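# Unscrew bottle cap, set cap and bottle on desk

## Task

Twist the cap off the bottle and set it on the desk, with the bottle left upright by itself. At the end both the bottle and the cap must be still. A cap that is still in a gripper when the job is unfinished earns nothing. Anything the robot alone is holding in place at the end does not count. Nothing the robot is touching at the end may drop by more than about a fingernail's width once released, or the task fails.

## Robot and tools

ROBOT. Two arms, left_arm and right_arm, each with six joints and a parallel gripper. The names are labels only and do not refer to sides of a camera image. Each gripper's fingers point along its own +z axis and close along its own y axis.

FRAME. Reported hand poses share one scene frame: origin on the table top midway between the arms, +z up, +x out over the table, left_arm on the +y side. Positions are in metres, orientations are quaternions in w,x,y,z order. end_effector_position is the spot between the finger pads, roughly 1 cm short of the fingertips. The printed position can be off from the real one, more so when the arm is stretched far.

execute_actions. Argument actions is a list holding one action, one wait, or nothing. An empty list ({"actions": []}) just reports the current state. An action is {"rows": [...], "steps": n}: n is 1 to 15 control steps of 1/30 s each (default 15). Each row covers one step; if there are fewer rows than steps, the last row repeats. A wait is {"steps": n} with n up to 300 and no rows; it counts from the previous result, and your thinking time eats into it. Optional pictures (true/false) chooses whether camera images come back; by default they do. A rejected call moves nothing.

ROW LAYOUT. Every row is a single list of 14 numbers, each in [-1, 1], covering both arms even if one stays still: left_arm waist, shoulder, elbow, wrist pitch, wrist yaw, wrist roll, gripper opening, then the same seven for right_arm.

JOINT NUMBERS are offsets, not poses. They are measured from the joint angles in the most recent result that printed them (before any such result, and for later calls within one reply, from where the arm is when the action begins), never from the preceding row. They are scaled: 1.0 equals 1.202 rad for waist, 1.258 shoulder, 1.238 elbow, 2.073 wrist pitch, 2.022 wrist yaw and wrist roll. Stated joint ranges (rad): waist -2.618 to 3.054, shoulder 0.000 to 3.142, elbow 0.000 to 3.142, wrist pitch -1.571 to 1.571, wrist yaw -1.571 to 1.571, wrist roll -2.094 to 2.094. Asking for more than 0.036 rad beyond a range end gets the call refused; true ends may differ by up to 0.036 rad, and requests past them are clipped, reported as "joint sent to its limit" (possibly about an earlier action). No such line does not prove there is room left.

GRIPPER NUMBER is absolute: +1 fully open, -1 closed. Between the extremes the fingers go to where grip_measured would read that value. To hold something, command about 0.03 below grip_measured for a firm grip, less for a lighter one. Readings may carry a fixed error near 1 mm per gripper. Pads push roughly 50 to 62 N, less on very thin parts, with a short harder spike at contact.

HOLDING AN ARM. Plain zeros let an arm droop further each action. To keep a pose, send the offsets back to the desired angles in a reply's first call, zeros in later calls of that reply, and enlarge the correction while a joint stays short.

MOTION. Each step, a joint's target can lead its measured angle by at most 0.202 (waist), 0.258 (shoulder), 0.238 (elbow), 0.573 (wrist pitch), 0.522 (yaw, roll) rad, so big moves take several steps. If targets would move the hand more than 70 mm from its measured spot, all joints of that arm are pulled back proportionally. Between calls the arms keep heading to the last row's target until they all nearly stop or a step is HELD; fingers still in motion keep moving. Zeros are not a pause: they return joints to their reference angles.

RESULT LINES. The state line gives each gripper's pose, left | right. Joint positions and Joint velocities list per arm the six joints (rad, rad/s) and the pad gap (m, m/s; 0.094 m fully open). grip_measured is the opening on the command scale. "joint command not followed" means a clearance check altered or blocked joint targets on some steps; the rest of the row still ran. HELD marks steps where your row was partly or wholly not sent. MOTOR HOT warns at 75 °C; OVER-TEMPERATURE FAULT reports a stop (10 s at 90 °C; at 100 °C the arm goes limp and falls until cooled). Holding loads heats motors, even while you think.

CAMERAS. cam_high 504x504 fixed overhead pinhole; cam_left_wrist and cam_right_wrist 616x616 fisheye on the hands. Calibration (K, distortion, T_world_to_cam) is given and may be slightly off. zoom_image takes camera (one of those names) and region [x0, y0, x1, y1] in that camera's pixels from its top-left, up to 504x504, on the latest full image.

finished_scene takes scene (the current scene number), ends it irrevocably and grades it; the result tells whether it succeeded and gives the next task. Replying without any tool call ends everything.

AVOID. Knocking or placing anything off the table; letting the arms collide or press on each other; dropping, slipping, slamming or shoving hard; leaving the cap in a gripper; finishing with objects propped up only by the robot. Brief external tugs on held parts or pushes on loose ones can occur. The simulation keeps running while you think, and quicker, smoother, lower-effort motion is better.

Each tool is called after "Emit:" by a JSON object that holds its "name" and its "arguments", one argument or row to a line.

## Session

Emit:
{"name": "execute_actions", "arguments": {
  "actions": []
}}

Scene clock: 0.00 s of 4800.00 s.
left_arm: end_effector_position=(+0.2356, +0.1859, +0.1321) grip_measured=+1.000 end_effector_quat_wxyz=(-0.097, -0.379, +0.917, -0.079) | right_arm: end_effector_position=(+0.4479, -0.2916, +0.3757) grip_measured=+1.000 end_effector_quat_wxyz=(-0.098, +0.704, -0.568, +0.415)
Joint positions: left_arm=[-0.464  1.409  1.152 -1.348  0.248 -1.142  0.094] | right_arm=[-0.045  1.776  2.224 -1.2    0.373 -1.901  0.094]
Joint velocities: left_arm=[ 0.002 -0.007  0.017 -0.037 -0.022 -0.007  0.   ] | right_arm=[ 0.002 -0.007 -0.007  0.022 -0.051  0.007  0.   ]
Motor temperatures (°C, as the motors report them): left_arm=[21 21 23 21 21 20] | right_arm=[23 25 25 27 21 21]
camera_calibration (this result's frames):
cam_left_wrist: T_world_to_cam=[[0.588488, -0.796751, 0.137366, -0.00758234], [-0.585525, -0.30283, 0.751967, 0.132512], [-0.557532, -0.522955, -0.644729, 0.434342], [0, 0, 0, 1]] pos_world=[0.324211, 0.261229, 0.18143]
cam_right_wrist: T_world_to_cam=[[0.733899, 0.0988398, 0.672029, -0.54333], [-0.609529, -0.340806, 0.715769, -0.102234], [0.299778, -0.934924, -0.189871, -0.206097], [0, 0, 0, 1]] pos_world=[0.398218, -0.173825, 0.399178]

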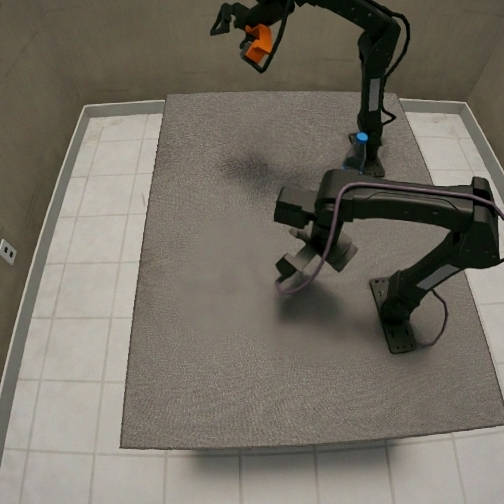

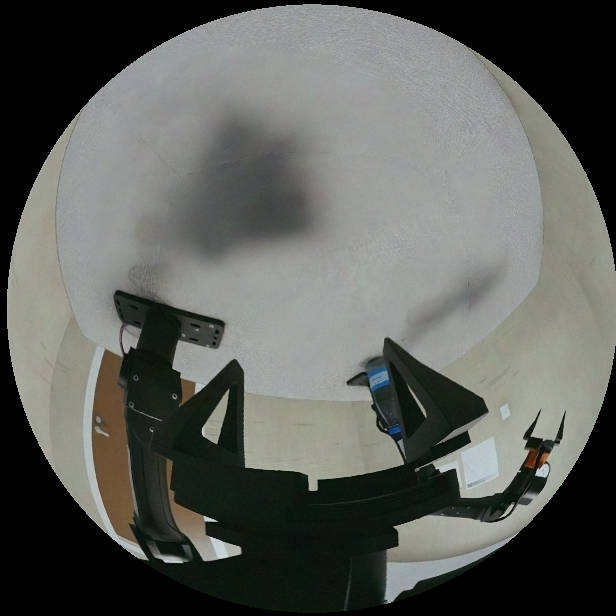

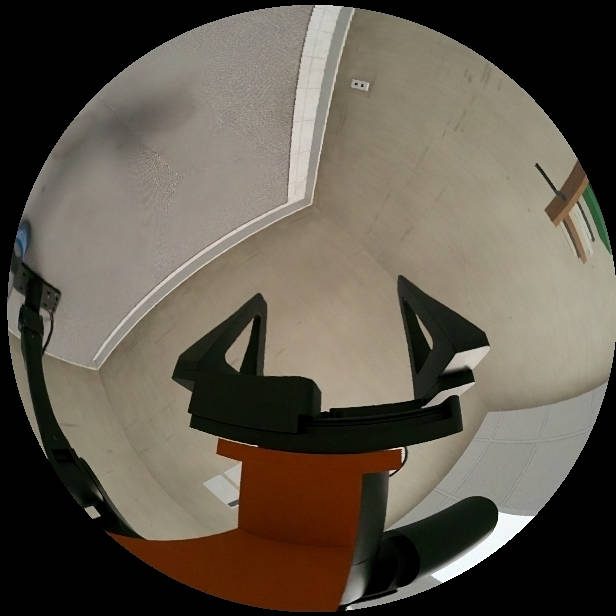

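Emit:
{"name": "execute_actions", "arguments": {
  "actions": [
    {"rows":[[0,-0.5,-0.3,0.59,-0.123,0.565,1,-0.4,-0.25,-0.23,-0.16,-0.185,0.94,1],[0,-0.5,-0.3,0.59,-0.123,0.565,1,-0.4,-0.25,-0.23,-0.16,-0.185,0.94,1],[0,-0.5,-0.3,0.59,-0.123,0.565,1,-0.4,-0.25,-0.23,-0.16,-0.185,0.94,1],[0,-0.5,-0.3,0.59,-0.123,0.565,1,-0.4,-0.25,-0.23,-0.16,-0.185,0.94,1],[0,-0.5,-0.3,0.59,-0.123,0.565,1,-0.4,-0.25,-0.23,-0.16,-0.185,0.94,1],[0,-0.5,-0.3,0.59,-0.123,0.565,1,-0.4,-0.25,-0.23,-0.16,-0.185,0.94,1],[0,-0.88,-0.9,0.6,-0.123,0.565,1,-0.4,-0.25,-0.23,-0.16,-0.185,0.94,1]]}
  ],
  "pictures": false
}}

Emit:
{"name": "execute_actions", "arguments": {
  "actions": [
    {"steps":30}
  ]
}}

Scene clock: 17.20 s of 4800.00 s.
left_arm: end_effector_position=(+0.2860, +0.2103, +0.1689) grip_measured=+1.000 end_effector_quat_wxyz=(+0.590, +0.109, +0.787, -0.146) | right_arm: end_effector_position=(+0.2817, -0.3868, +0.3334) grip_measured=+1.000 end_effector_quat_wxyz=(+0.213, -0.110, +0.958, -0.159)
Joint positions: left_arm=[-0.465  0.319  0.208 -0.154  0.017 -0.1    0.094] | right_arm=[-0.534  1.469  1.945 -1.51   0.042 -0.684  0.094]
Joint velocities: left_arm=[-0.012 -0.505 -1.873  0.696 -0.081  0.52   0.   ] | right_arm=[ 0.056  0.012 -0.017 -0.11  -0.271  2.791  0.   ]
Motor temperatures (°C, as the motors report them): left_arm=[21 22 23 21 21 20] | right_arm=[23 26 25 28 21 21]
Steps of this call (steps 1 to 90: nothing new was sent; then 13.70 s passed at rest; steps 91 to 105: all 15 steps of this action). Readings (joint positions):
91: left_arm=[-0.465 1.378 1.116 -1.282 0.223 -1.075] | right_arm=[-0.057 1.760 2.199 -1.200 0.341 -1.859]
92: left_arm=[-0.465 1.309 1.031 -1.146 0.179 -0.975] | right_arm=[-0.081 1.728 2.144 -1.219 0.294 -1.801]
94: left_arm=[-0.465 1.145 0.876 -0.940 0.115 -0.781] | right_arm=[-0.158 1.659 2.047 -1.291 0.226 -1.686]
98: left_arm=[-0.465 0.858 0.701 -0.573 0.058 -0.449] | right_arm=[-0.390 1.538 1.950 -1.420 0.110 -1.363]
105: the state above

Scene clock: 18.20 s of 4800.00 s.
left_arm: end_effector_position=(+0.2780, +0.2155, +0.0919) grip_measured=+1.000 end_effector_quat_wxyz=(+0.544, +0.149, +0.819, -0.104) | right_arm: end_effector_position=(+0.2815, -0.3786, +0.3304) grip_measured=+1.000 end_effector_quat_wxyz=(+0.249, +0.209, +0.944, -0.059)
Joint positions: left_arm=[-0.465  0.313  0.025 -0.108  0.005 -0.006  0.094] | right_arm=[-0.532  1.469  1.942 -1.527  0.004 -0.006  0.094]
Joint velocities: left_arm=[-0.007 -0.007 -0.002 -0.007 -0.037 -0.066  0.   ] | right_arm=[-0.012 -0.002 -0.012 -0.007  0.037 -0.022  0.   ]
Motor temperatures (°C, as the motors report them): left_arm=[21 22 24 21 21 20] | right_arm=[23 26 25 28 21 21]
Steps of this call (steps 1 to 30: the robot went on to your last target). Readings (joint positions):
1: left_arm=[-0.465 0.313 0.149 -0.138 0.015 -0.082] | right_arm=[-0.532 1.469 1.944 -1.513 0.035 -0.587]
2: left_arm=[-0.465 0.313 0.099 -0.137 0.013 -0.067] | right_arm=[-0.532 1.469 1.942 -1.516 0.029 -0.490]
4: left_arm=[-0.465 0.313 0.037 -0.152 0.010 -0.044] | right_arm=[-0.532 1.469 1.942 -1.520 0.021 -0.318]
8: left_arm=[-0.465 0.313 0.025 -0.137 0.007 -0.022] | right_arm=[-0.532 1.469 1.942 -1.525 0.012 -0.133]
30: the state above
camera_calibration (this result's frames):
cam_left_wrist: T_world_to_cam=[[-0.437792, -0.889161, -0.133157, 0.326716], [-0.743498, 0.441317, -0.502444, 0.195348], [0.505519, -0.120964, -0.854294, 0.084626], [0, 0, 0, 1]] pos_world=[0.245495, 0.21453, 0.213952]
cam_right_wrist: T_world_to_cam=[[-0.576598, -0.80226, -0.15464, -0.08132], [-0.790727, 0.500314, 0.352757, 0.288505], [-0.205634, 0.325677, -0.922848, 0.615438], [0, 0, 0, 1]] pos_world=[0.307795, -0.410016, 0.453608]

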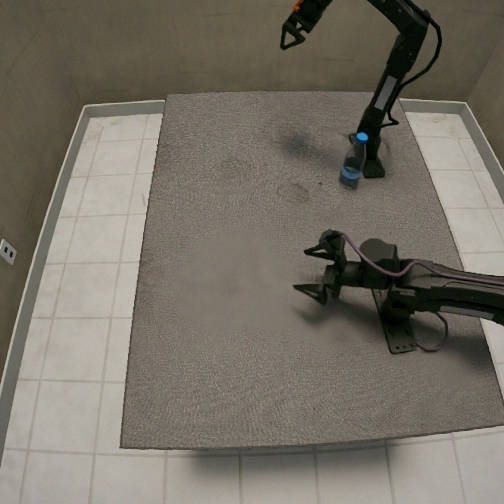

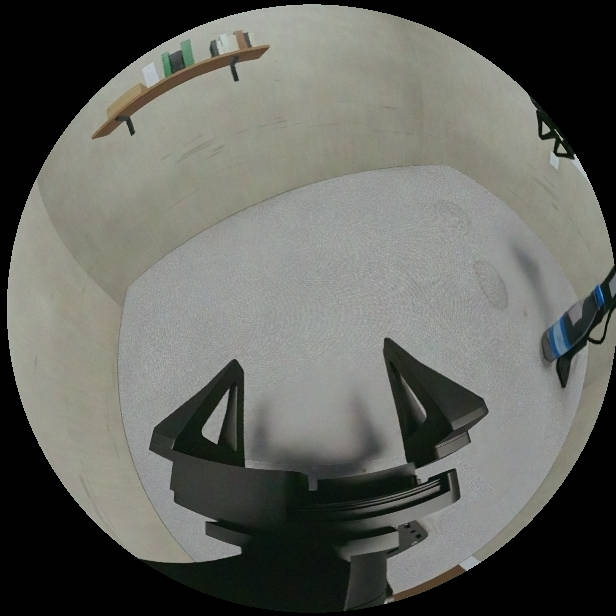

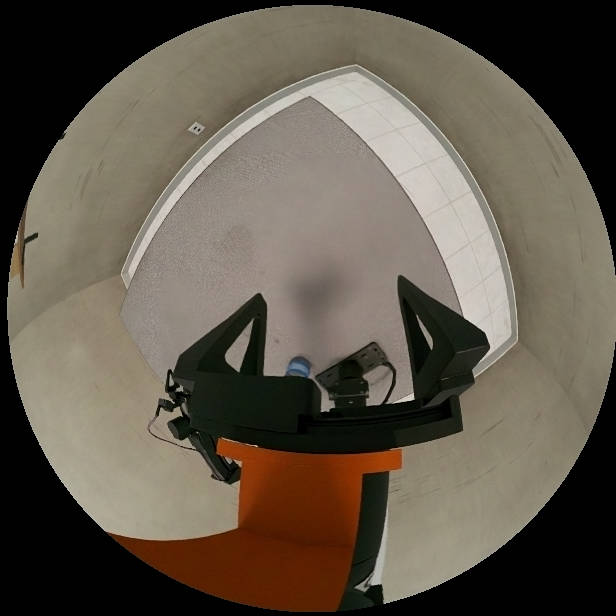

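Emit:
{"name": "execute_actions", "arguments": {
  "actions": [
    {"rows":[[-0.93,0.1,0.02,0.2,0,0,1,0,0,0,0,0,0,1],[-0.93,0.1,0.02,0.3,0,0,1,0,0,0,0,0,0,1],[-0.93,0.2,0.02,0.4,0,0,1,0,0,0,0,0,0,1],[-0.93,0.2,0.02,0.4,0,0,1,0,0,0,0,0,0,1],[-0.93,0.3,0.02,0.5,0,0,1,0,0,0,0,0,0,1],[-0.93,0.3,0.02,0.5,0,0,1,0,0,0,0,0,0,1],[-0.93,0.5,0.04,0.6,0,0,1,0,0,0,0,0,0,1]]}
  ],
  "pictures": false
}}

Emit:
{"name": "execute_actions", "arguments": {
  "actions": [
    {"steps":25}
  ],
  "pictures": false
}}

Emit:
{"name": "execute_actions", "arguments": {
  "actions": [
    {"rows":[[0,0.54,0.03,0.1,0,0,1,0,0,0,0,0,0,1]]}
  ],
  "pictures": false
}}

Emit:
{"name": "execute_actions", "arguments": {
  "actions": [
    {"steps":15}
  ]
}}

Scene clock: 33.23 s of 4800.00 s.
left_arm: end_effector_position=(+0.1340, +0.0066, +0.2077) grip_measured=+1.000 end_effector_quat_wxyz=(+0.597, +0.396, +0.535, -0.448) | right_arm: end_effector_position=(+0.2815, -0.3786, +0.3304) grip_measured=+1.000 end_effector_quat_wxyz=(+0.249, +0.210, +0.944, -0.058)
Joint positions: left_arm=[-1.383  0.928  0.048  0.995 -0.    -0.006  0.094] | right_arm=[-0.532  1.469  1.942 -1.527  0.004 -0.005  0.094]
Joint velocities: left_arm=[-2.088 -0.007 -0.002  1.077  0.007 -0.095  0.   ] | right_arm=[-0.032 -0.017 -0.007 -0.022 -0.007  0.022  0.   ]
Motor temperatures (°C, as the motors report them): left_arm=[21 22 24 24 21 20] | right_arm=[23 25 25 28 21 21]
Steps of this call (steps 1 to 15: the robot went on to your last target; steps 16 to 90: nothing new was sent; then 11.53 s passed at rest; steps 91 to 105: all 15 steps of this action). Readings (joint positions):
91: left_arm=[-0.489 0.328 0.023 -0.070 -0.006 -0.006] | right_arm=[-0.532 1.469 1.942 -1.527 0.004 -0.005]
92: left_arm=[-0.547 0.364 0.023 0.001 -0.008 -0.006] | right_arm=[-0.532 1.469 1.942 -1.527 0.004 -0.005]
94: left_arm=[-0.660 0.449 0.024 0.177 -0.005 -0.006] | right_arm=[-0.532 1.469 1.942 -1.527 0.004 -0.005]
98: left_arm=[-0.905 0.704 0.033 0.558 -0.005 -0.006] | right_arm=[-0.532 1.469 1.942 -1.527 0.004 -0.005]
105: the state above

Scene clock: 34.07 s of 4800.00 s.
left_arm: end_effector_position=(+0.0725, +0.0009, +0.2413) grip_measured=+1.000 end_effector_quat_wxyz=(+0.581, +0.414, +0.452, -0.536) | right_arm: end_effector_position=(+0.2815, -0.3786, +0.3304) grip_measured=+1.000 end_effector_quat_wxyz=(+0.249, +0.210, +0.944, -0.058)
Joint positions: left_arm=[-1.576  0.928  0.048  1.132  0.011 -0.006  0.094] | right_arm=[-0.532  1.469  1.942 -1.527  0.004 -0.005  0.094]
Joint velocities: left_arm=[-0.002  0.002  0.002 -0.037 -0.007 -0.007  0.   ] | right_arm=[ 0.007 -0.002 -0.017 -0.007 -0.051 -0.007  0.   ]
Motor temperatures (°C, as the motors report them): left_arm=[21 22 24 24 21 20] | right_arm=[23 25 25 28 21 21]
Steps of this call (steps 1 to 25: the robot went on to your last target). Readings (joint positions):
1: left_arm=[-1.455 0.928 0.048 1.025 0.001 -0.006] | right_arm=[-0.532 1.469 1.942 -1.527 0.004 -0.005]
2: left_arm=[-1.516 0.928 0.048 1.050 0.007 -0.006] | right_arm=[-0.532 1.469 1.942 -1.527 0.004 -0.005]
4: left_arm=[-1.570 0.928 0.048 1.083 0.016 -0.006] | right_arm=[-0.532 1.469 1.942 -1.527 0.004 -0.005]
8: left_arm=[-1.576 0.928 0.048 1.115 0.014 -0.006] | right_arm=[-0.532 1.469 1.942 -1.527 0.004 -0.005]
25: the state above

Scene clock: 34.57 s of 4800.00 s.
left_arm: end_effector_position=(+0.0762, -0.0367, +0.0891) grip_measured=+1.000 end_effector_quat_wxyz=(+0.462, +0.523, +0.574, -0.428) | right_arm: end_effector_position=(+0.2815, -0.3786, +0.3304) grip_measured=+1.000 end_effector_quat_wxyz=(+0.249, +0.210, +0.944, -0.058)
Joint positions: left_arm=[-1.576  1.605  0.076  1.321  0.011 -0.006  0.094] | right_arm=[-0.532  1.469  1.942 -1.527  0.004 -0.005  0.094]
Joint velocities: left_arm=[-0.022  0.002 -0.017  0.183 -0.037 -0.066  0.   ] | right_arm=[-0.012  0.007 -0.017 -0.022 -0.037 -0.051  0.   ]
Motor temperatures (°C, as the motors report them): left_arm=[21 22 24 24 21 20] | right_arm=[23 25 25 28 21 21]
Steps of this call (steps 1 to 15: all 15 steps of this action). Readings (joint positions):
1: left_arm=[-1.576 0.960 0.048 1.168 0.011 -0.006] | right_arm=[-0.532 1.469 1.942 -1.527 0.004 -0.005]
2: left_arm=[-1.576 1.037 0.056 1.229 0.011 -0.006] | right_arm=[-0.532 1.469 1.942 -1.527 0.004 -0.005]
4: left_arm=[-1.576 1.208 0.074 1.289 0.011 -0.006] | right_arm=[-0.532 1.469 1.942 -1.527 0.004 -0.005]
8: left_arm=[-1.576 1.535 0.076 1.317 0.011 -0.006] | right_arm=[-0.532 1.469 1.942 -1.527 0.004 -0.005]
15: the state above

Scene clock: 35.07 s of 4800.00 s.
left_arm: end_effector_position=(+0.0762, -0.0374, +0.0928) grip_measured=+1.000 end_effector_quat_wxyz=(+0.467, +0.520, +0.570, -0.432) | right_arm: end_effector_position=(+0.2815, -0.3786, +0.3304) grip_measured=+1.000 end_effector_quat_wxyz=(+0.249, +0.210, +0.944, -0.058)
Joint positions: left_arm=[-1.576  1.605  0.076  1.337  0.011 -0.006  0.094] | right_arm=[-0.532  1.469  1.942 -1.527  0.004 -0.005  0.094]
Joint velocities: left_arm=[ 0.017 -0.002  0.002  0.022 -0.007 -0.037  0.   ] | right_arm=[ 0.007 -0.007 -0.007 -0.037 -0.007  0.022  0.   ]
Motor temperatures (°C, as the motors report them): left_arm=[21 22 24 25 21 20] | right_arm=[23 25 25 28 21 21]
Steps of this call (steps 1 to 15: the robot went on to your last target). Readings (joint positions):
1: left_arm=[-1.576 1.605 0.076 1.325 0.011 -0.006] | right_arm=[-0.532 1.469 1.942 -1.527 0.004 -0.005]
2: left_arm=[-1.576 1.605 0.076 1.328 0.011 -0.006] | right_arm=[-0.532 1.469 1.942 -1.527 0.004 -0.005]
4: left_arm=[-1.576 1.605 0.076 1.332 0.011 -0.006] | right_arm=[-0.532 1.469 1.942 -1.527 0.004 -0.005]
8: left_arm=[-1.576 1.605 0.076 1.335 0.011 -0.006] | right_arm=[-0.532 1.469 1.942 -1.527 0.004 -0.005]
15: the state above
camera_calibration (this result's frames):
cam_left_wrist: T_world_to_cam=[[-0.988653, -0.0249014, -0.148139, 0.0892855], [0.0809135, 0.742599, -0.66483, 0.120901], [0.126563, -0.669273, -0.732158, 0.153865], [0, 0, 0, 1]] pos_world=[0.0590162, 0.0154198, 0.206259]
cam_right_wrist: T_world_to_cam=[[-0.577358, -0.801607, -0.15519, -0.0806772], [-0.790316, 0.50092, 0.352817, 0.288599], [-0.205083, 0.326351, -0.922733, 0.6155], [0, 0, 0, 1]] pos_world=[0.307733, -0.410105, 0.453599]

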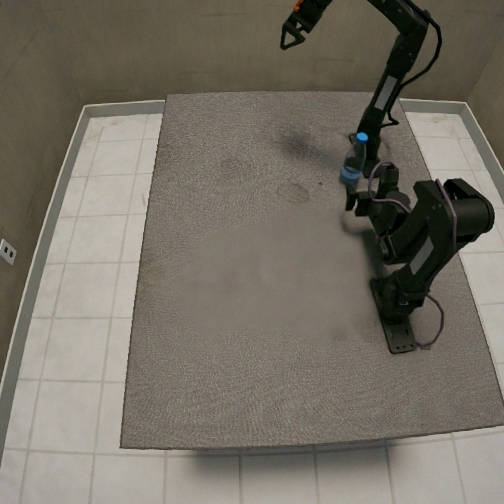

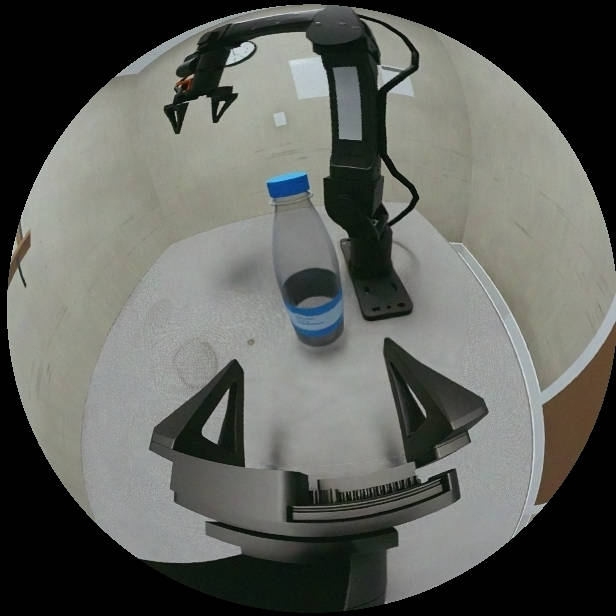

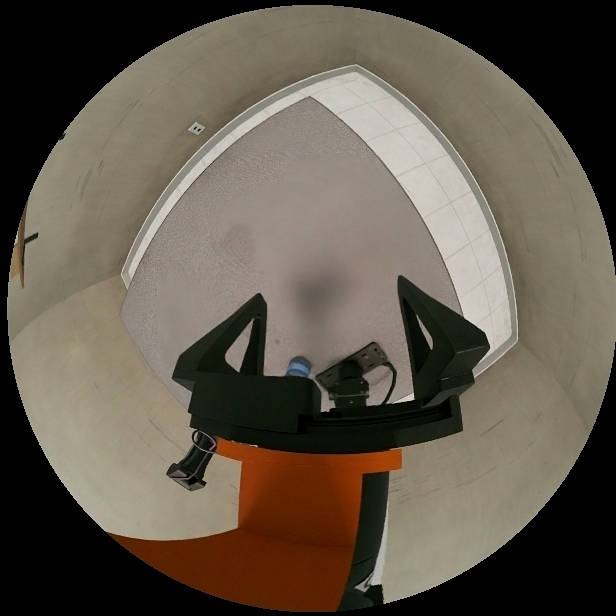

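Emit:
{"name": "execute_actions", "arguments": {
  "actions": [
    {"rows":[[0,0.05,0.03,0.03,0,0,1,0,0,0,0,0,0,1],[0,0.1,0.06,0.05,0,0,1,0,0,0,0,0,0,1],[0,0.15,0.09,0.07,0,0,1,0,0,0,0,0,0,1],[0,0.2,0.12,0.09,0,0,1,0,0,0,0,0,0,1],[0,0.24,0.15,0.1,0,0,1,0,0,0,0,0,0,1],[0,0.28,0.18,0.1,0,0,1,0,0,0,0,0,0,1],[0,0.31,0.21,0.1,0,0,1,0,0,0,0,0,0,1],[0,0.34,0.24,0.1,0,0,1,0,0,0,0,0,0,1],[0,0.37,0.27,0.1,0,0,1,0,0,0,0,0,0,1],[0,0.4,0.3,0.1,0,0,1,0,0,0,0,0,0,1],[0,0.435,0.335,0.1,0,0,1,0,0,0,0,0,0,1]]}
  ],
  "pictures": false
}}

Emit:
{"name": "execute_actions", "arguments": {
  "actions": [
    {"steps":12}
  ]
}}

Scene clock: 44.53 s of 4800.00 s.
left_arm: end_effector_position=(+0.0859, -0.1377, +0.0565) grip_measured=+1.000 end_effector_quat_wxyz=(+0.480, +0.509, +0.559, -0.445) | right_arm: end_effector_position=(+0.2815, -0.3786, +0.3304) grip_measured=+1.000 end_effector_quat_wxyz=(+0.249, +0.210, +0.944, -0.058)
Joint positions: left_arm=[-1.576  2.135  0.471  1.521  0.011 -0.006  0.094] | right_arm=[-0.532  1.469  1.942 -1.527  0.004 -0.005  0.094]
Joint velocities: left_arm=[ 0.002  0.076 -0.002  0.066  0.007 -0.081  0.   ] | right_arm=[-0.012  0.002  0.012 -0.037 -0.022  0.007  0.   ]
Motor temperatures (°C, as the motors report them): left_arm=[21 22 24 26 21 20] | right_arm=[23 25 25 27 21 21]
Steps of this call (steps 1 to 15: the robot went on to your last target; steps 16 to 90: nothing new was sent; then 5.97 s passed at rest; steps 91 to 105: all 15 steps of this action). Readings (joint positions):
91: left_arm=[-1.576 1.610 0.076 1.345 0.011 -0.006] | right_arm=[-0.532 1.469 1.942 -1.527 0.004 -0.005]
92: left_arm=[-1.576 1.631 0.082 1.366 0.011 -0.006] | right_arm=[-0.532 1.469 1.942 -1.527 0.004 -0.005]
94: left_arm=[-1.576 1.724 0.130 1.416 0.011 -0.006] | right_arm=[-0.532 1.469 1.942 -1.527 0.004 -0.005]
98: left_arm=[-1.576 1.942 0.287 1.491 0.011 -0.006] | right_arm=[-0.532 1.469 1.942 -1.527 0.004 -0.005]
105: the state above

Scene clock: 44.93 s of 4800.00 s.
left_arm: end_effector_position=(+0.0860, -0.1383, +0.0611) grip_measured=+1.000 end_effector_quat_wxyz=(+0.486, +0.505, +0.554, -0.450) | right_arm: end_effector_position=(+0.2815, -0.3786, +0.3304) grip_measured=+1.000 end_effector_quat_wxyz=(+0.249, +0.210, +0.944, -0.058)
Joint positions: left_arm=[-1.576  2.136  0.471  1.54   0.011 -0.006  0.094] | right_arm=[-0.532  1.469  1.942 -1.527  0.004 -0.005  0.094]
Joint velocities: left_arm=[-0.002  0.002  0.007  0.007 -0.051  0.037  0.   ] | right_arm=[-0.007 -0.002  0.017  0.022 -0.037  0.051  0.   ]
Motor temperatures (°C, as the motors report them): left_arm=[21 22 24 26 21 20] | right_arm=[23 25 25 27 21 21]
Steps of this call (steps 1 to 12: the robot went on to your last target). Readings (joint positions):
1: left_arm=[-1.576 2.136 0.471 1.522 0.011 -0.006] | right_arm=[-0.532 1.469 1.942 -1.527 0.004 -0.005]
2: left_arm=[-1.576 2.136 0.471 1.524 0.011 -0.006] | right_arm=[-0.532 1.469 1.942 -1.527 0.004 -0.005]
4: left_arm=[-1.576 2.136 0.471 1.532 0.011 -0.006] | right_arm=[-0.532 1.469 1.942 -1.527 0.004 -0.005]
8: left_arm=[-1.576 2.136 0.471 1.538 0.011 -0.006] | right_arm=[-0.532 1.469 1.942 -1.527 0.004 -0.005]
12: the state above
camera_calibration (this result's frames):
cam_left_wrist: T_world_to_cam=[[-0.987683, -0.0349514, -0.152515, 0.0905007], [0.0853573, 0.696562, -0.712401, 0.170136], [0.131136, -0.716644, -0.685, 0.0520468], [0, 0, 0, 1]] pos_world=[0.0680385, -0.0780479, 0.170659]
cam_right_wrist: T_world_to_cam=[[-0.577358, -0.801607, -0.15519, -0.0806772], [-0.790316, 0.50092, 0.352817, 0.288599], [-0.205083, 0.326351, -0.922733, 0.6155], [0, 0, 0, 1]] pos_world=[0.307733, -0.410105, 0.453599]

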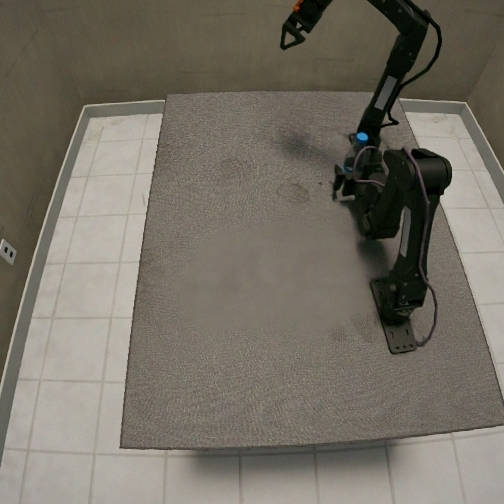

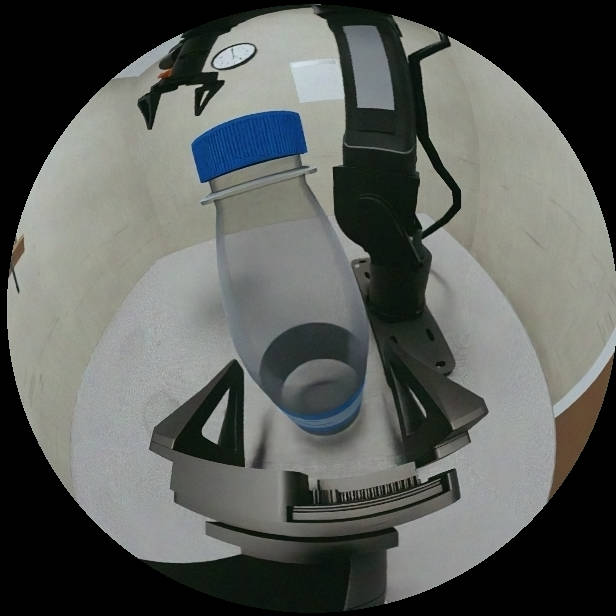

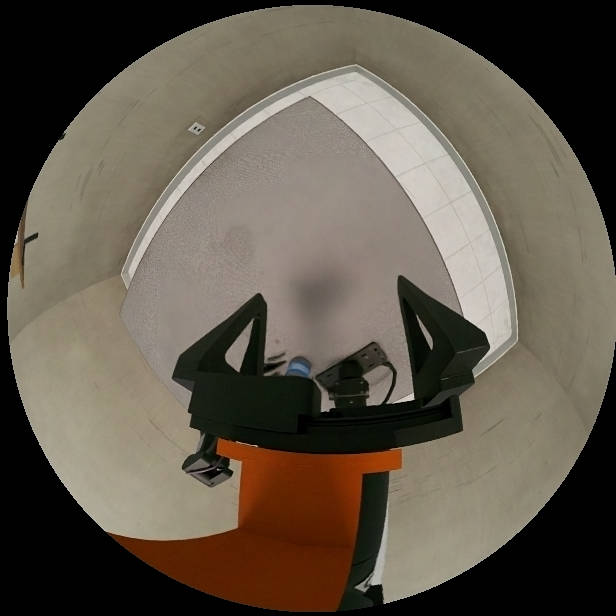

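Emit:
{"name": "execute_actions", "arguments": {
  "actions": [
    {"rows":[[0,0,0.01,0,0,0,0.5,0,0,0,0,0,0,1],[0,0,0.01,0,0,0,0.5,0,0,0,0,0,0,1],[0,0,0.01,0,0,0,0.5,0,0,0,0,0,0,1],[0,0,0.01,0,0,0,0.3,0,0,0,0,0,0,1],[0,0,0.01,0,0,0,0.3,0,0,0,0,0,0,1],[0,0,0.01,0,0,0,0.05,0,0,0,0,0,0,1]]}
  ],
  "pictures": false
}}

Emit:
{"name": "execute_actions", "arguments": {
  "actions": [
    {"rows":[[0,-0.04,0.01,-0.01,0,0,0.05,0,0,0,0,0,0,1],[0,-0.06,0.01,-0.02,0,0,0.05,0,0,0,0,0,0,1],[0,-0.08,0.01,-0.03,0,0,0.05,0,0,0,0,0,0,1],[0,-0.08,0.01,-0.035,0,0,0.05,0,0,0,0,0,0,1],[0.03,-0.08,0.01,-0.035,0,0,0.05,0,0,0,0,0,0,1],[0.06,-0.08,0.01,-0.035,0,0,0.05,0,0,0,0,0,0,1],[0.09,-0.08,0.01,-0.035,0,0,0.05,0,0,0,0,0,0,1],[0.12,-0.08,0.01,-0.035,0,0,0.05,0,0,0,0,0,0,1],[0.15,-0.08,0.01,-0.035,0,0,0.05,0,0,0,0,0,0,1],[0.18,-0.08,0.01,-0.035,0,0,0.05,0,0,0,0,0,0,1],[0.21,-0.08,0.01,-0.035,0,0,0.05,0,0,0,0,0,0,1],[0.24,-0.08,0.01,-0.035,0,0,0.05,0,0,0,0,0,0,1],[0.27,-0.08,0.01,-0.035,0,0,0.05,0,0,0,0,0,0,1]]}
  ]
}}

Scene clock: 58.80 s of 4800.00 s.
left_arm: end_effector_position=(+0.0860, -0.1384, +0.0614) grip_measured=+0.240 end_effector_quat_wxyz=(+0.486, +0.505, +0.554, -0.450) | right_arm: end_effector_position=(+0.2815, -0.3786, +0.3304) grip_measured=+1.000 end_effector_quat_wxyz=(+0.249, +0.210, +0.944, -0.058)
Joint positions: left_arm=[-1.576  2.136  0.471  1.542  0.011 -0.006  0.058] | right_arm=[-0.532  1.469  1.942 -1.527  0.004 -0.005  0.094]
Joint velocities: left_arm=[-0.002 -0.007 -0.012 -0.037 -0.051 -0.037  0.   ] | right_arm=[-0.017 -0.007 -0.017  0.066  0.007  0.037  0.   ]
Motor temperatures (°C, as the motors report them): left_arm=[21 22 24 27 21 20] | right_arm=[23 25 25 27 21 21]
Steps of this call (steps 1 to 30: the robot went on to your last target; steps 31 to 100: nothing new was sent; then 10.03 s passed at rest; steps 101 to 115: all 15 steps of this action). Readings (joint positions):
101: left_arm=[-1.576 2.136 0.471 1.542 0.011 -0.006] | right_arm=[-0.532 1.469 1.942 -1.527 0.004 -0.005]
102: left_arm=[-1.576 2.136 0.471 1.542 0.011 -0.006] | right_arm=[-0.532 1.469 1.942 -1.527 0.004 -0.005]
104: left_arm=[-1.576 2.136 0.471 1.542 0.011 -0.006] | right_arm=[-0.532 1.469 1.942 -1.527 0.004 -0.005]
108: left_arm=[-1.576 2.136 0.471 1.542 0.011 -0.006] | right_arm=[-0.532 1.469 1.942 -1.527 0.004 -0.005]
115: the state above

Scene clock: 59.30 s of 4800.00 s.
left_arm: end_effector_position=(+0.2229, -0.1058, +0.0867) grip_measured=+0.240 end_effector_quat_wxyz=(+0.564, +0.404, +0.615, -0.375) | right_arm: end_effector_position=(+0.2815, -0.3786, +0.3304) grip_measured=+1.000 end_effector_quat_wxyz=(+0.249, +0.210, +0.944, -0.058)
Joint positions: left_arm=[-1.26   2.05   0.471  1.495  0.009 -0.006  0.058] | right_arm=[-0.532  1.469  1.942 -1.527  0.004 -0.005  0.094]
Joint velocities: left_arm=[ 0.613  0.002 -0.002  0.051 -0.139  0.051  0.001] | right_arm=[-0.022  0.007 -0.007 -0.066 -0.037 -0.037  0.   ]
Motor temperatures (°C, as the motors report them): left_arm=[21 22 24 27 21 20] | right_arm=[23 25 25 27 21 21]
Steps of this call (steps 1 to 15: all 15 steps of this action). Readings (joint positions):
1: left_arm=[-1.576 2.133 0.471 1.540 0.011 -0.006] | right_arm=[-0.532 1.469 1.942 -1.527 0.004 -0.005]
2: left_arm=[-1.576 2.125 0.471 1.531 0.011 -0.006] | right_arm=[-0.532 1.469 1.942 -1.527 0.004 -0.005]
4: left_arm=[-1.576 2.090 0.471 1.510 0.011 -0.006] | right_arm=[-0.532 1.469 1.942 -1.527 0.004 -0.005]
8: left_arm=[-1.520 2.050 0.471 1.508 0.021 -0.006] | right_arm=[-0.532 1.469 1.942 -1.527 0.004 -0.005]
15: the state above
camera_calibration (this result's frames):
cam_left_wrist: T_world_to_cam=[[-0.924609, -0.347932, -0.155049, 0.183821], [-0.124636, 0.660973, -0.739987, 0.199462], [0.359949, -0.664874, -0.654507, 0.0267875], [0, 0, 0, 1]] pos_world=[0.18518, -0.0500717, 0.193633]
cam_right_wrist: T_world_to_cam=[[-0.577358, -0.801607, -0.15519, -0.0806772], [-0.790316, 0.50092, 0.352817, 0.288599], [-0.205083, 0.326351, -0.922733, 0.6155], [0, 0, 0, 1]] pos_world=[0.307733, -0.410105, 0.453599]

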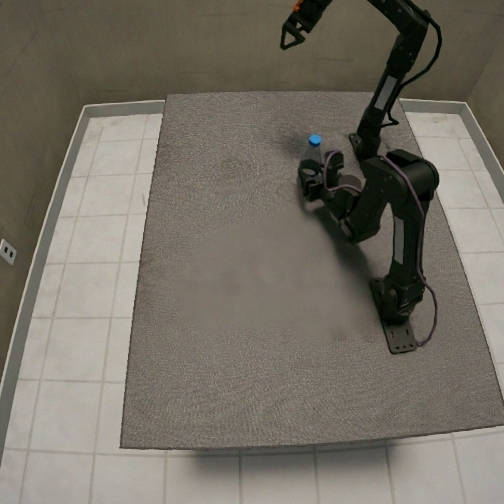

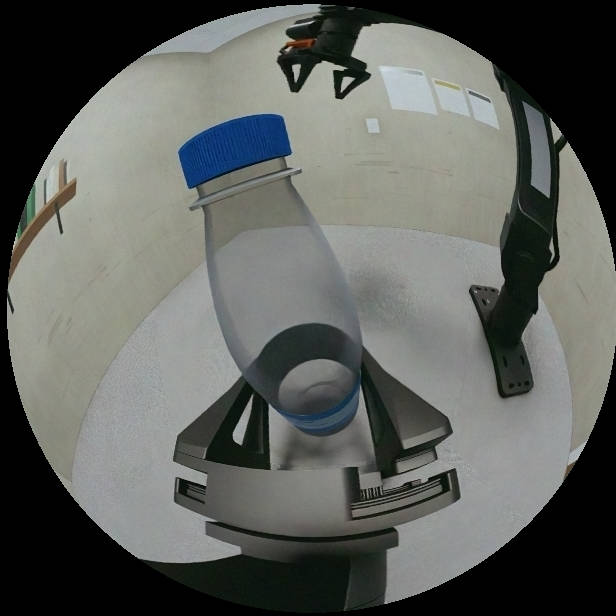

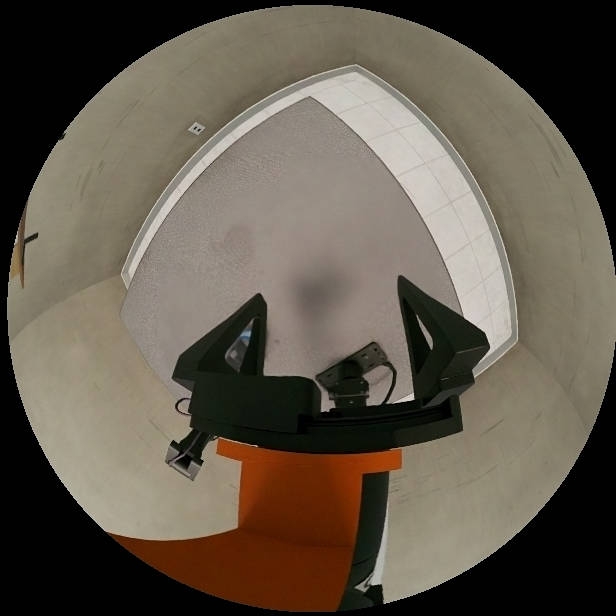

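Emit:
{"name": "execute_actions", "arguments": {
  "actions": [
    {"rows":[[0.007,0.03,0,0.01,0,0,0.17,0.84,0.04,-0.23,-0.015,0,0,0.2],[0.007,0.03,0,0.01,0,0,0.17,0.84,0.04,-0.23,-0.015,0,0,0.2],[0.007,0.03,0,0.015,0,0,0.17,0.84,0.04,-0.23,-0.015,0,0,0.2],[0.007,0.05,0,0.02,0,0,0.17,0.84,0.04,-0.23,-0.015,0,0,0.2],[0.007,0.05,0,0.02,0,0,0.17,0.84,0.04,-0.23,-0.015,0,0,0.2],[0.007,0.065,0,0.025,0,0,0.17,0.84,0.04,-0.23,-0.015,0,0,0.2],[0.007,0.065,0,0.025,0,0,0.17,0.84,0.04,-0.23,-0.015,0,0,0.2],[0.007,0.082,0,0.025,0,0,0.17,0.84,0.04,-0.23,-0.015,0,0,0.2]]}
  ],
  "pictures": false
}}

Emit:
{"name": "execute_actions", "arguments": {
  "actions": [
    {"steps":20}
  ]
}}

Scene clock: 75.47 s of 4800.00 s.
left_arm: end_effector_position=(+0.2312, -0.1035, +0.0637) grip_measured=+0.240 end_effector_quat_wxyz=(+0.557, +0.403, +0.629, -0.363) | right_arm: end_effector_position=(+0.2568, -0.1138, +0.2150) grip_measured=+0.203 end_effector_quat_wxyz=(+0.058, -0.242, +0.968, +0.013)
Joint positions: left_arm=[-1.243  2.137  0.486  1.535  0.005 -0.006  0.058] | right_arm=[ 0.396  1.56   1.639 -1.531  0.003 -0.003  0.057]
Joint velocities: left_arm=[ 0.007 -0.002  0.012 -0.022  0.022  0.051 -0.   ] | right_arm=[ 1.863 -0.022 -0.022 -0.051 -0.11   0.095  0.001]
Motor temperatures (°C, as the motors report them): left_arm=[21 23 23 27 21 20] | right_arm=[23 25 25 27 21 21]
joint sent to its limit (right arm) — the command would take joint 4 (wrist pitch) past its lower limit, so that joint was sent only as far as its limit.
Steps of this call (steps 1 to 30: the robot went on to your last target; steps 31 to 130: nothing new was sent; then 11.33 s passed at rest; steps 131 to 145: all 15 steps of this action). Readings (joint positions):
131: left_arm=[-1.243 2.051 0.486 1.490 0.005 -0.006] | right_arm=[-0.515 1.467 1.919 -1.517 0.013 -0.004]
132: left_arm=[-1.243 2.055 0.486 1.497 0.005 -0.006] | right_arm=[-0.476 1.459 1.873 -1.513 0.019 -0.003]
134: left_arm=[-1.243 2.066 0.486 1.507 0.005 -0.006] | right_arm=[-0.371 1.470 1.770 -1.518 0.018 -0.003]
138: left_arm=[-1.243 2.106 0.486 1.529 0.005 -0.006] | right_arm=[-0.104 1.548 1.650 -1.531 0.014 -0.003]
145: the state above

Scene clock: 76.13 s of 4800.00 s.
left_arm: end_effector_position=(+0.2313, -0.1037, +0.0647) grip_measured=+0.240 end_effector_quat_wxyz=(+0.559, +0.402, +0.628, -0.363) | right_arm: end_effector_position=(+0.2396, -0.0935, +0.2172) grip_measured=+0.203 end_effector_quat_wxyz=(+0.054, -0.285, +0.957, +0.018)
Joint positions: left_arm=[-1.243  2.137  0.486  1.539  0.005 -0.006  0.058] | right_arm=[ 0.484  1.55   1.639 -1.545 -0.005 -0.005  0.057]
Joint velocities: left_arm=[ 0.002 -0.007  0.017 -0.081 -0.066 -0.095 -0.   ] | right_arm=[ 0.002  0.002 -0.007  0.007 -0.051  0.037  0.001]
Motor temperatures (°C, as the motors report them): left_arm=[21 23 23 27 21 20] | right_arm=[23 25 25 27 21 21]
joint sent to its limit (right arm) — the command would take joint 4 (wrist pitch) past its lower limit, so that joint was sent only as far as its limit.
Steps of this call (steps 1 to 20: the robot went on to your last target). Readings (joint positions):
1: left_arm=[-1.243 2.137 0.486 1.536 0.005 -0.006] | right_arm=[0.449 1.560 1.639 -1.531 -0.003 -0.004]
2: left_arm=[-1.243 2.137 0.486 1.537 0.005 -0.006] | right_arm=[0.482 1.559 1.639 -1.532 -0.009 -0.005]
4: left_arm=[-1.243 2.137 0.486 1.538 0.005 -0.006] | right_arm=[0.498 1.556 1.639 -1.536 -0.013 -0.005]
8: left_arm=[-1.243 2.137 0.486 1.539 0.005 -0.006] | right_arm=[0.485 1.551 1.639 -1.542 -0.007 -0.005]
20: the state above
camera_calibration (this result's frames):
cam_left_wrist: T_world_to_cam=[[-0.918745, -0.363602, -0.153953, 0.185866], [-0.147095, 0.67701, -0.721125, 0.188421], [0.36643, -0.639884, -0.675483, 0.0132246], [0, 0, 0, 1]] pos_world=[0.193633, -0.0515195, 0.173423]
cam_right_wrist: T_world_to_cam=[[0.339019, -0.937319, -0.0806213, -0.142298], [-0.66033, -0.29812, 0.689267, -0.0263035], [-0.670097, -0.180438, -0.720008, 0.429472], [0, 0, 0, 1]] pos_world=[0.31866, -0.0637274, 0.315881]

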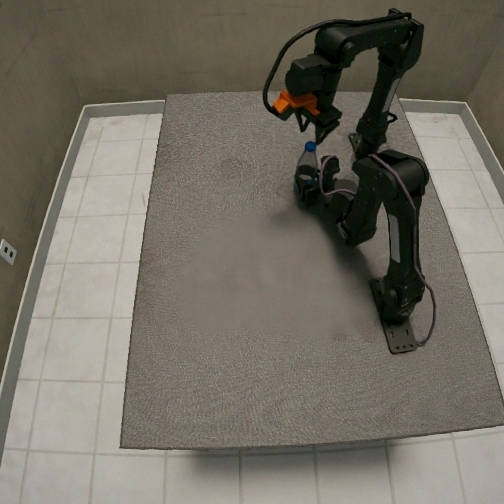

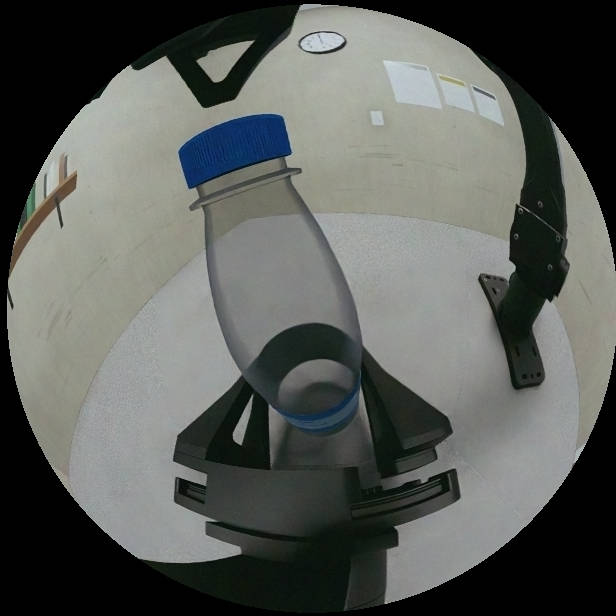

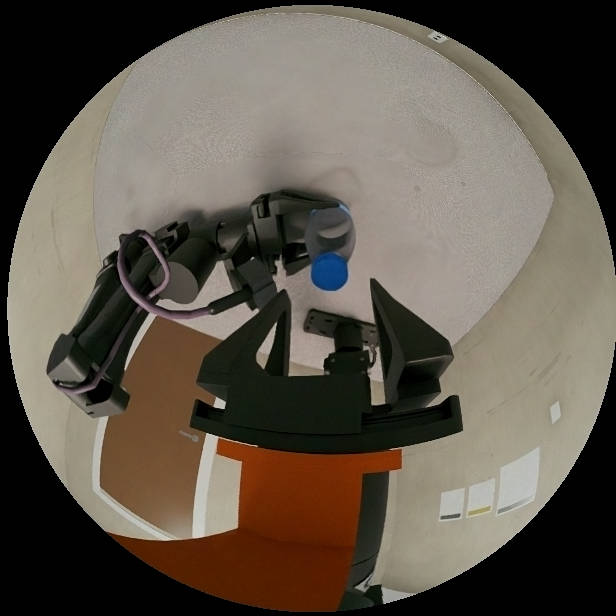

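Emit:
{"name": "execute_actions", "arguments": {
  "actions": [
    {"rows":[[0,0.01,0,0,0,0,0.17,0,-0.02,0.01,0,0,0.78,0.1]]}
  ],
  "pictures": false
}}

Emit:
{"name": "execute_actions", "arguments": {
  "actions": [
    {"rows":[[0,0,0,0,0,0,0.17,0,0.04,-0.025,0,0,0.1,0.1]]}
  ]
}}

Scene clock: 86.33 s of 4800.00 s.
left_arm: end_effector_position=(+0.2313, -0.1037, +0.0647) grip_measured=+0.240 end_effector_quat_wxyz=(+0.559, +0.402, +0.628, -0.363) | right_arm: end_effector_position=(+0.2393, -0.0930, +0.2172) grip_measured=+0.103 end_effector_quat_wxyz=(+0.029, +0.377, +0.924, +0.049)
Joint positions: left_arm=[-1.243  2.137  0.486  1.539  0.005 -0.006  0.058] | right_arm=[ 0.484  1.55   1.639 -1.545 -0.008  1.349  0.052]
Joint velocities: left_arm=[ 0.002  0.022 -0.007  0.037 -0.095 -0.022 -0.001] | right_arm=[-0.012 -0.007  0.007  0.022  0.022  1.531  0.   ]
Motor temperatures (°C, as the motors report them): left_arm=[21 23 23 28 21 20] | right_arm=[23 25 26 26 21 21]
joint sent to its limit (right arm) — the command would take joint 4 (wrist pitch) past its lower limit, so that joint was sent only as far as its limit.
Steps of this call (steps 1 to 15: the robot went on to your last target; steps 16 to 90: nothing new was sent; then 6.70 s passed at rest; steps 91 to 105: all 15 steps of this action). Readings (joint positions):
91: left_arm=[-1.243 2.137 0.486 1.539 0.005 -0.006] | right_arm=[0.484 1.550 1.639 -1.545 -0.005 0.063]
92: left_arm=[-1.243 2.137 0.486 1.539 0.005 -0.006] | right_arm=[0.484 1.550 1.639 -1.545 -0.005 0.162]
94: left_arm=[-1.243 2.137 0.486 1.539 0.005 -0.006] | right_arm=[0.484 1.550 1.639 -1.545 -0.006 0.358]
98: left_arm=[-1.243 2.137 0.486 1.539 0.005 -0.006] | right_arm=[0.484 1.550 1.639 -1.545 -0.006 0.748]
105: the state above

Scene clock: 86.83 s of 4800.00 s.
left_arm: end_effector_position=(+0.2313, -0.1037, +0.0647) grip_measured=+0.240 end_effector_quat_wxyz=(+0.559, +0.402, +0.628, -0.363) | right_arm: end_effector_position=(+0.2380, -0.0927, +0.1939) grip_measured=+0.103 end_effector_quat_wxyz=(+0.000, +0.464, +0.886, +0.014)
Joint positions: left_arm=[-1.243  2.137  0.486  1.539  0.005 -0.006  0.058] | right_arm=[ 0.484  1.607  1.606 -1.545 -0.013  1.54   0.052]
Joint velocities: left_arm=[ 0.002 -0.002 -0.017  0.037 -0.007 -0.007 -0.001] | right_arm=[-0.007  0.002  0.017  0.051 -0.007  0.051 -0.001]
Motor temperatures (°C, as the motors report them): left_arm=[21 23 23 28 21 20] | right_arm=[23 25 26 26 21 21]
Steps of this call (steps 1 to 15: all 15 steps of this action). Readings (joint positions):
1: left_arm=[-1.243 2.137 0.486 1.539 0.005 -0.006] | right_arm=[0.484 1.553 1.636 -1.545 -0.008 1.391]
2: left_arm=[-1.243 2.137 0.486 1.539 0.005 -0.006] | right_arm=[0.484 1.557 1.633 -1.545 -0.009 1.422]
4: left_arm=[-1.243 2.137 0.486 1.539 0.005 -0.006] | right_arm=[0.484 1.576 1.621 -1.545 -0.010 1.467]
8: left_arm=[-1.243 2.137 0.486 1.539 0.005 -0.006] | right_arm=[0.484 1.605 1.607 -1.545 -0.012 1.514]
15: the state above
camera_calibration (this result's frames):
cam_left_wrist: T_world_to_cam=[[-0.918745, -0.363602, -0.153953, 0.185866], [-0.147095, 0.67701, -0.721125, 0.188421], [0.36643, -0.639884, -0.675483, 0.0132246], [0, 0, 0, 1]] pos_world=[0.193633, -0.0515195, 0.173423]
cam_right_wrist: T_world_to_cam=[[-0.931919, -0.355515, -0.0716664, 0.211789], [-0.275875, 0.566647, 0.776404, -0.0392525], [-0.235414, 0.743317, -0.626147, 0.375742], [0, 0, 0, 1]] pos_world=[0.274996, -0.181759, 0.280924]

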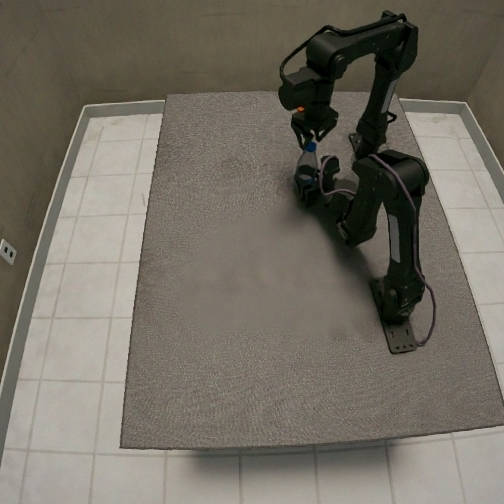

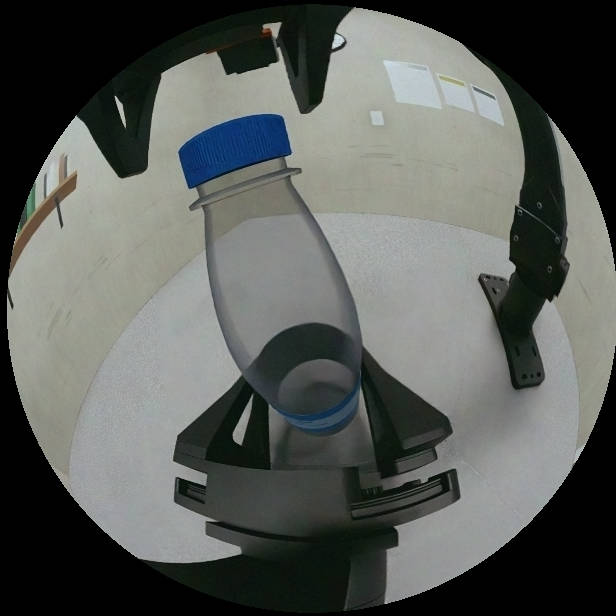

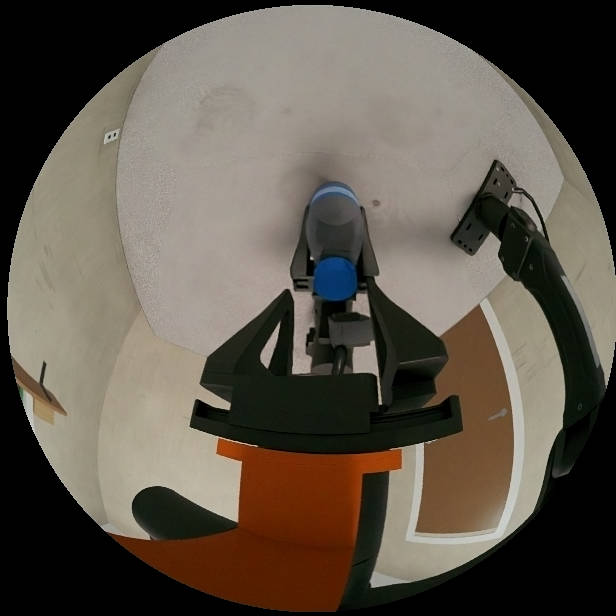

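Emit:
{"name": "execute_actions", "arguments": {
  "actions": [
    {"rows":[[0,0,0,0,0,0,0.17,0,-0.015,-0.038,0.014,0.008,0,0.1]]}
  ]
}}

Scene clock: 91.47 s of 4800.00 s.
left_arm: end_effector_position=(+0.2313, -0.1037, +0.0647) grip_measured=+0.240 end_effector_quat_wxyz=(+0.559, +0.402, +0.628, -0.363) | right_arm: end_effector_position=(+0.2335, -0.0957, +0.1830) grip_measured=+0.103 end_effector_quat_wxyz=(-0.006, +0.467, +0.884, +0.001)
Joint positions: left_arm=[-1.243  2.137  0.486  1.539  0.005 -0.006  0.058] | right_arm=[ 0.484  1.605  1.56  -1.53  -0.013  1.545  0.052]
Joint velocities: left_arm=[-0.012  0.012 -0.007  0.051  0.022  0.007  0.001] | right_arm=[-0.002  0.002 -0.017  0.051 -0.037 -0.022  0.   ]
Motor temperatures (°C, as the motors report them): left_arm=[21 23 23 28 21 20] | right_arm=[23 25 26 26 21 21]
Steps of this call (steps 1 to 15: the robot went on to your last target; steps 16 to 90: nothing new was sent; then 1.13 s passed at rest; steps 91 to 105: all 15 steps of this action). Readings (joint positions):
91: left_arm=[-1.243 2.137 0.486 1.539 0.005 -0.006] | right_arm=[0.484 1.606 1.601 -1.541 -0.013 1.546]
92: left_arm=[-1.243 2.137 0.486 1.539 0.005 -0.006] | right_arm=[0.484 1.605 1.590 -1.537 -0.013 1.546]
94: left_arm=[-1.243 2.137 0.486 1.539 0.005 -0.006] | right_arm=[0.484 1.605 1.569 -1.534 -0.013 1.545]
98: left_arm=[-1.243 2.137 0.486 1.539 0.005 -0.006] | right_arm=[0.484 1.605 1.560 -1.533 -0.013 1.545]
105: the state above
camera_calibration (this result's frames):
cam_left_wrist: T_world_to_cam=[[-0.918745, -0.363602, -0.153953, 0.185866], [-0.147095, 0.67701, -0.721125, 0.188421], [0.36643, -0.639884, -0.675483, 0.0132246], [0, 0, 0, 1]] pos_world=[0.193633, -0.0515195, 0.173423]
cam_right_wrist: T_world_to_cam=[[-0.935202, -0.351449, -0.0433748, 0.201711], [-0.254036, 0.580509, 0.773612, -0.0336323], [-0.246706, 0.734502, -0.632173, 0.373011], [0, 0, 0, 1]] pos_world=[0.27212, -0.183562, 0.270575]

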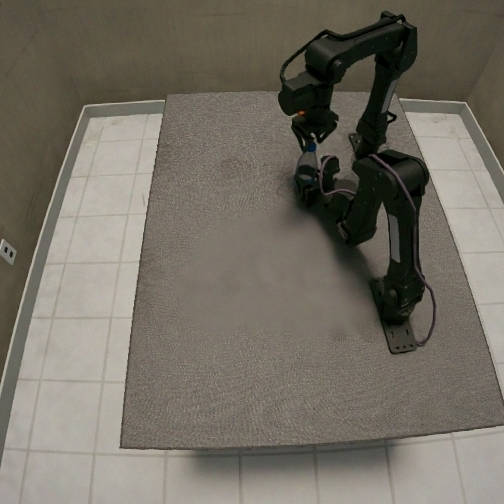

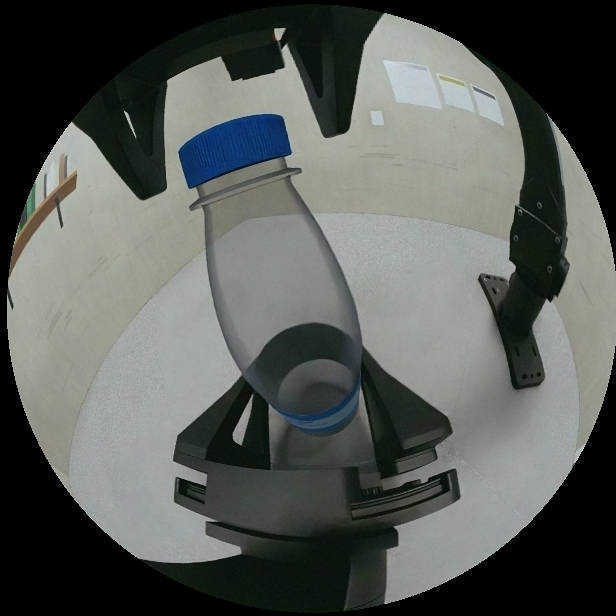

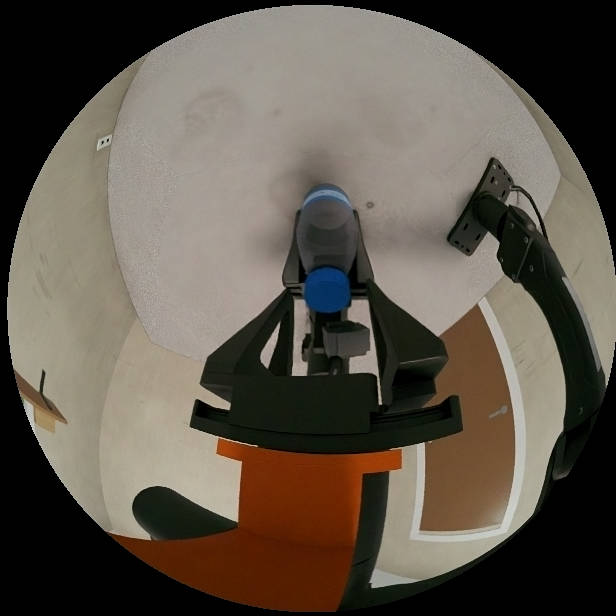

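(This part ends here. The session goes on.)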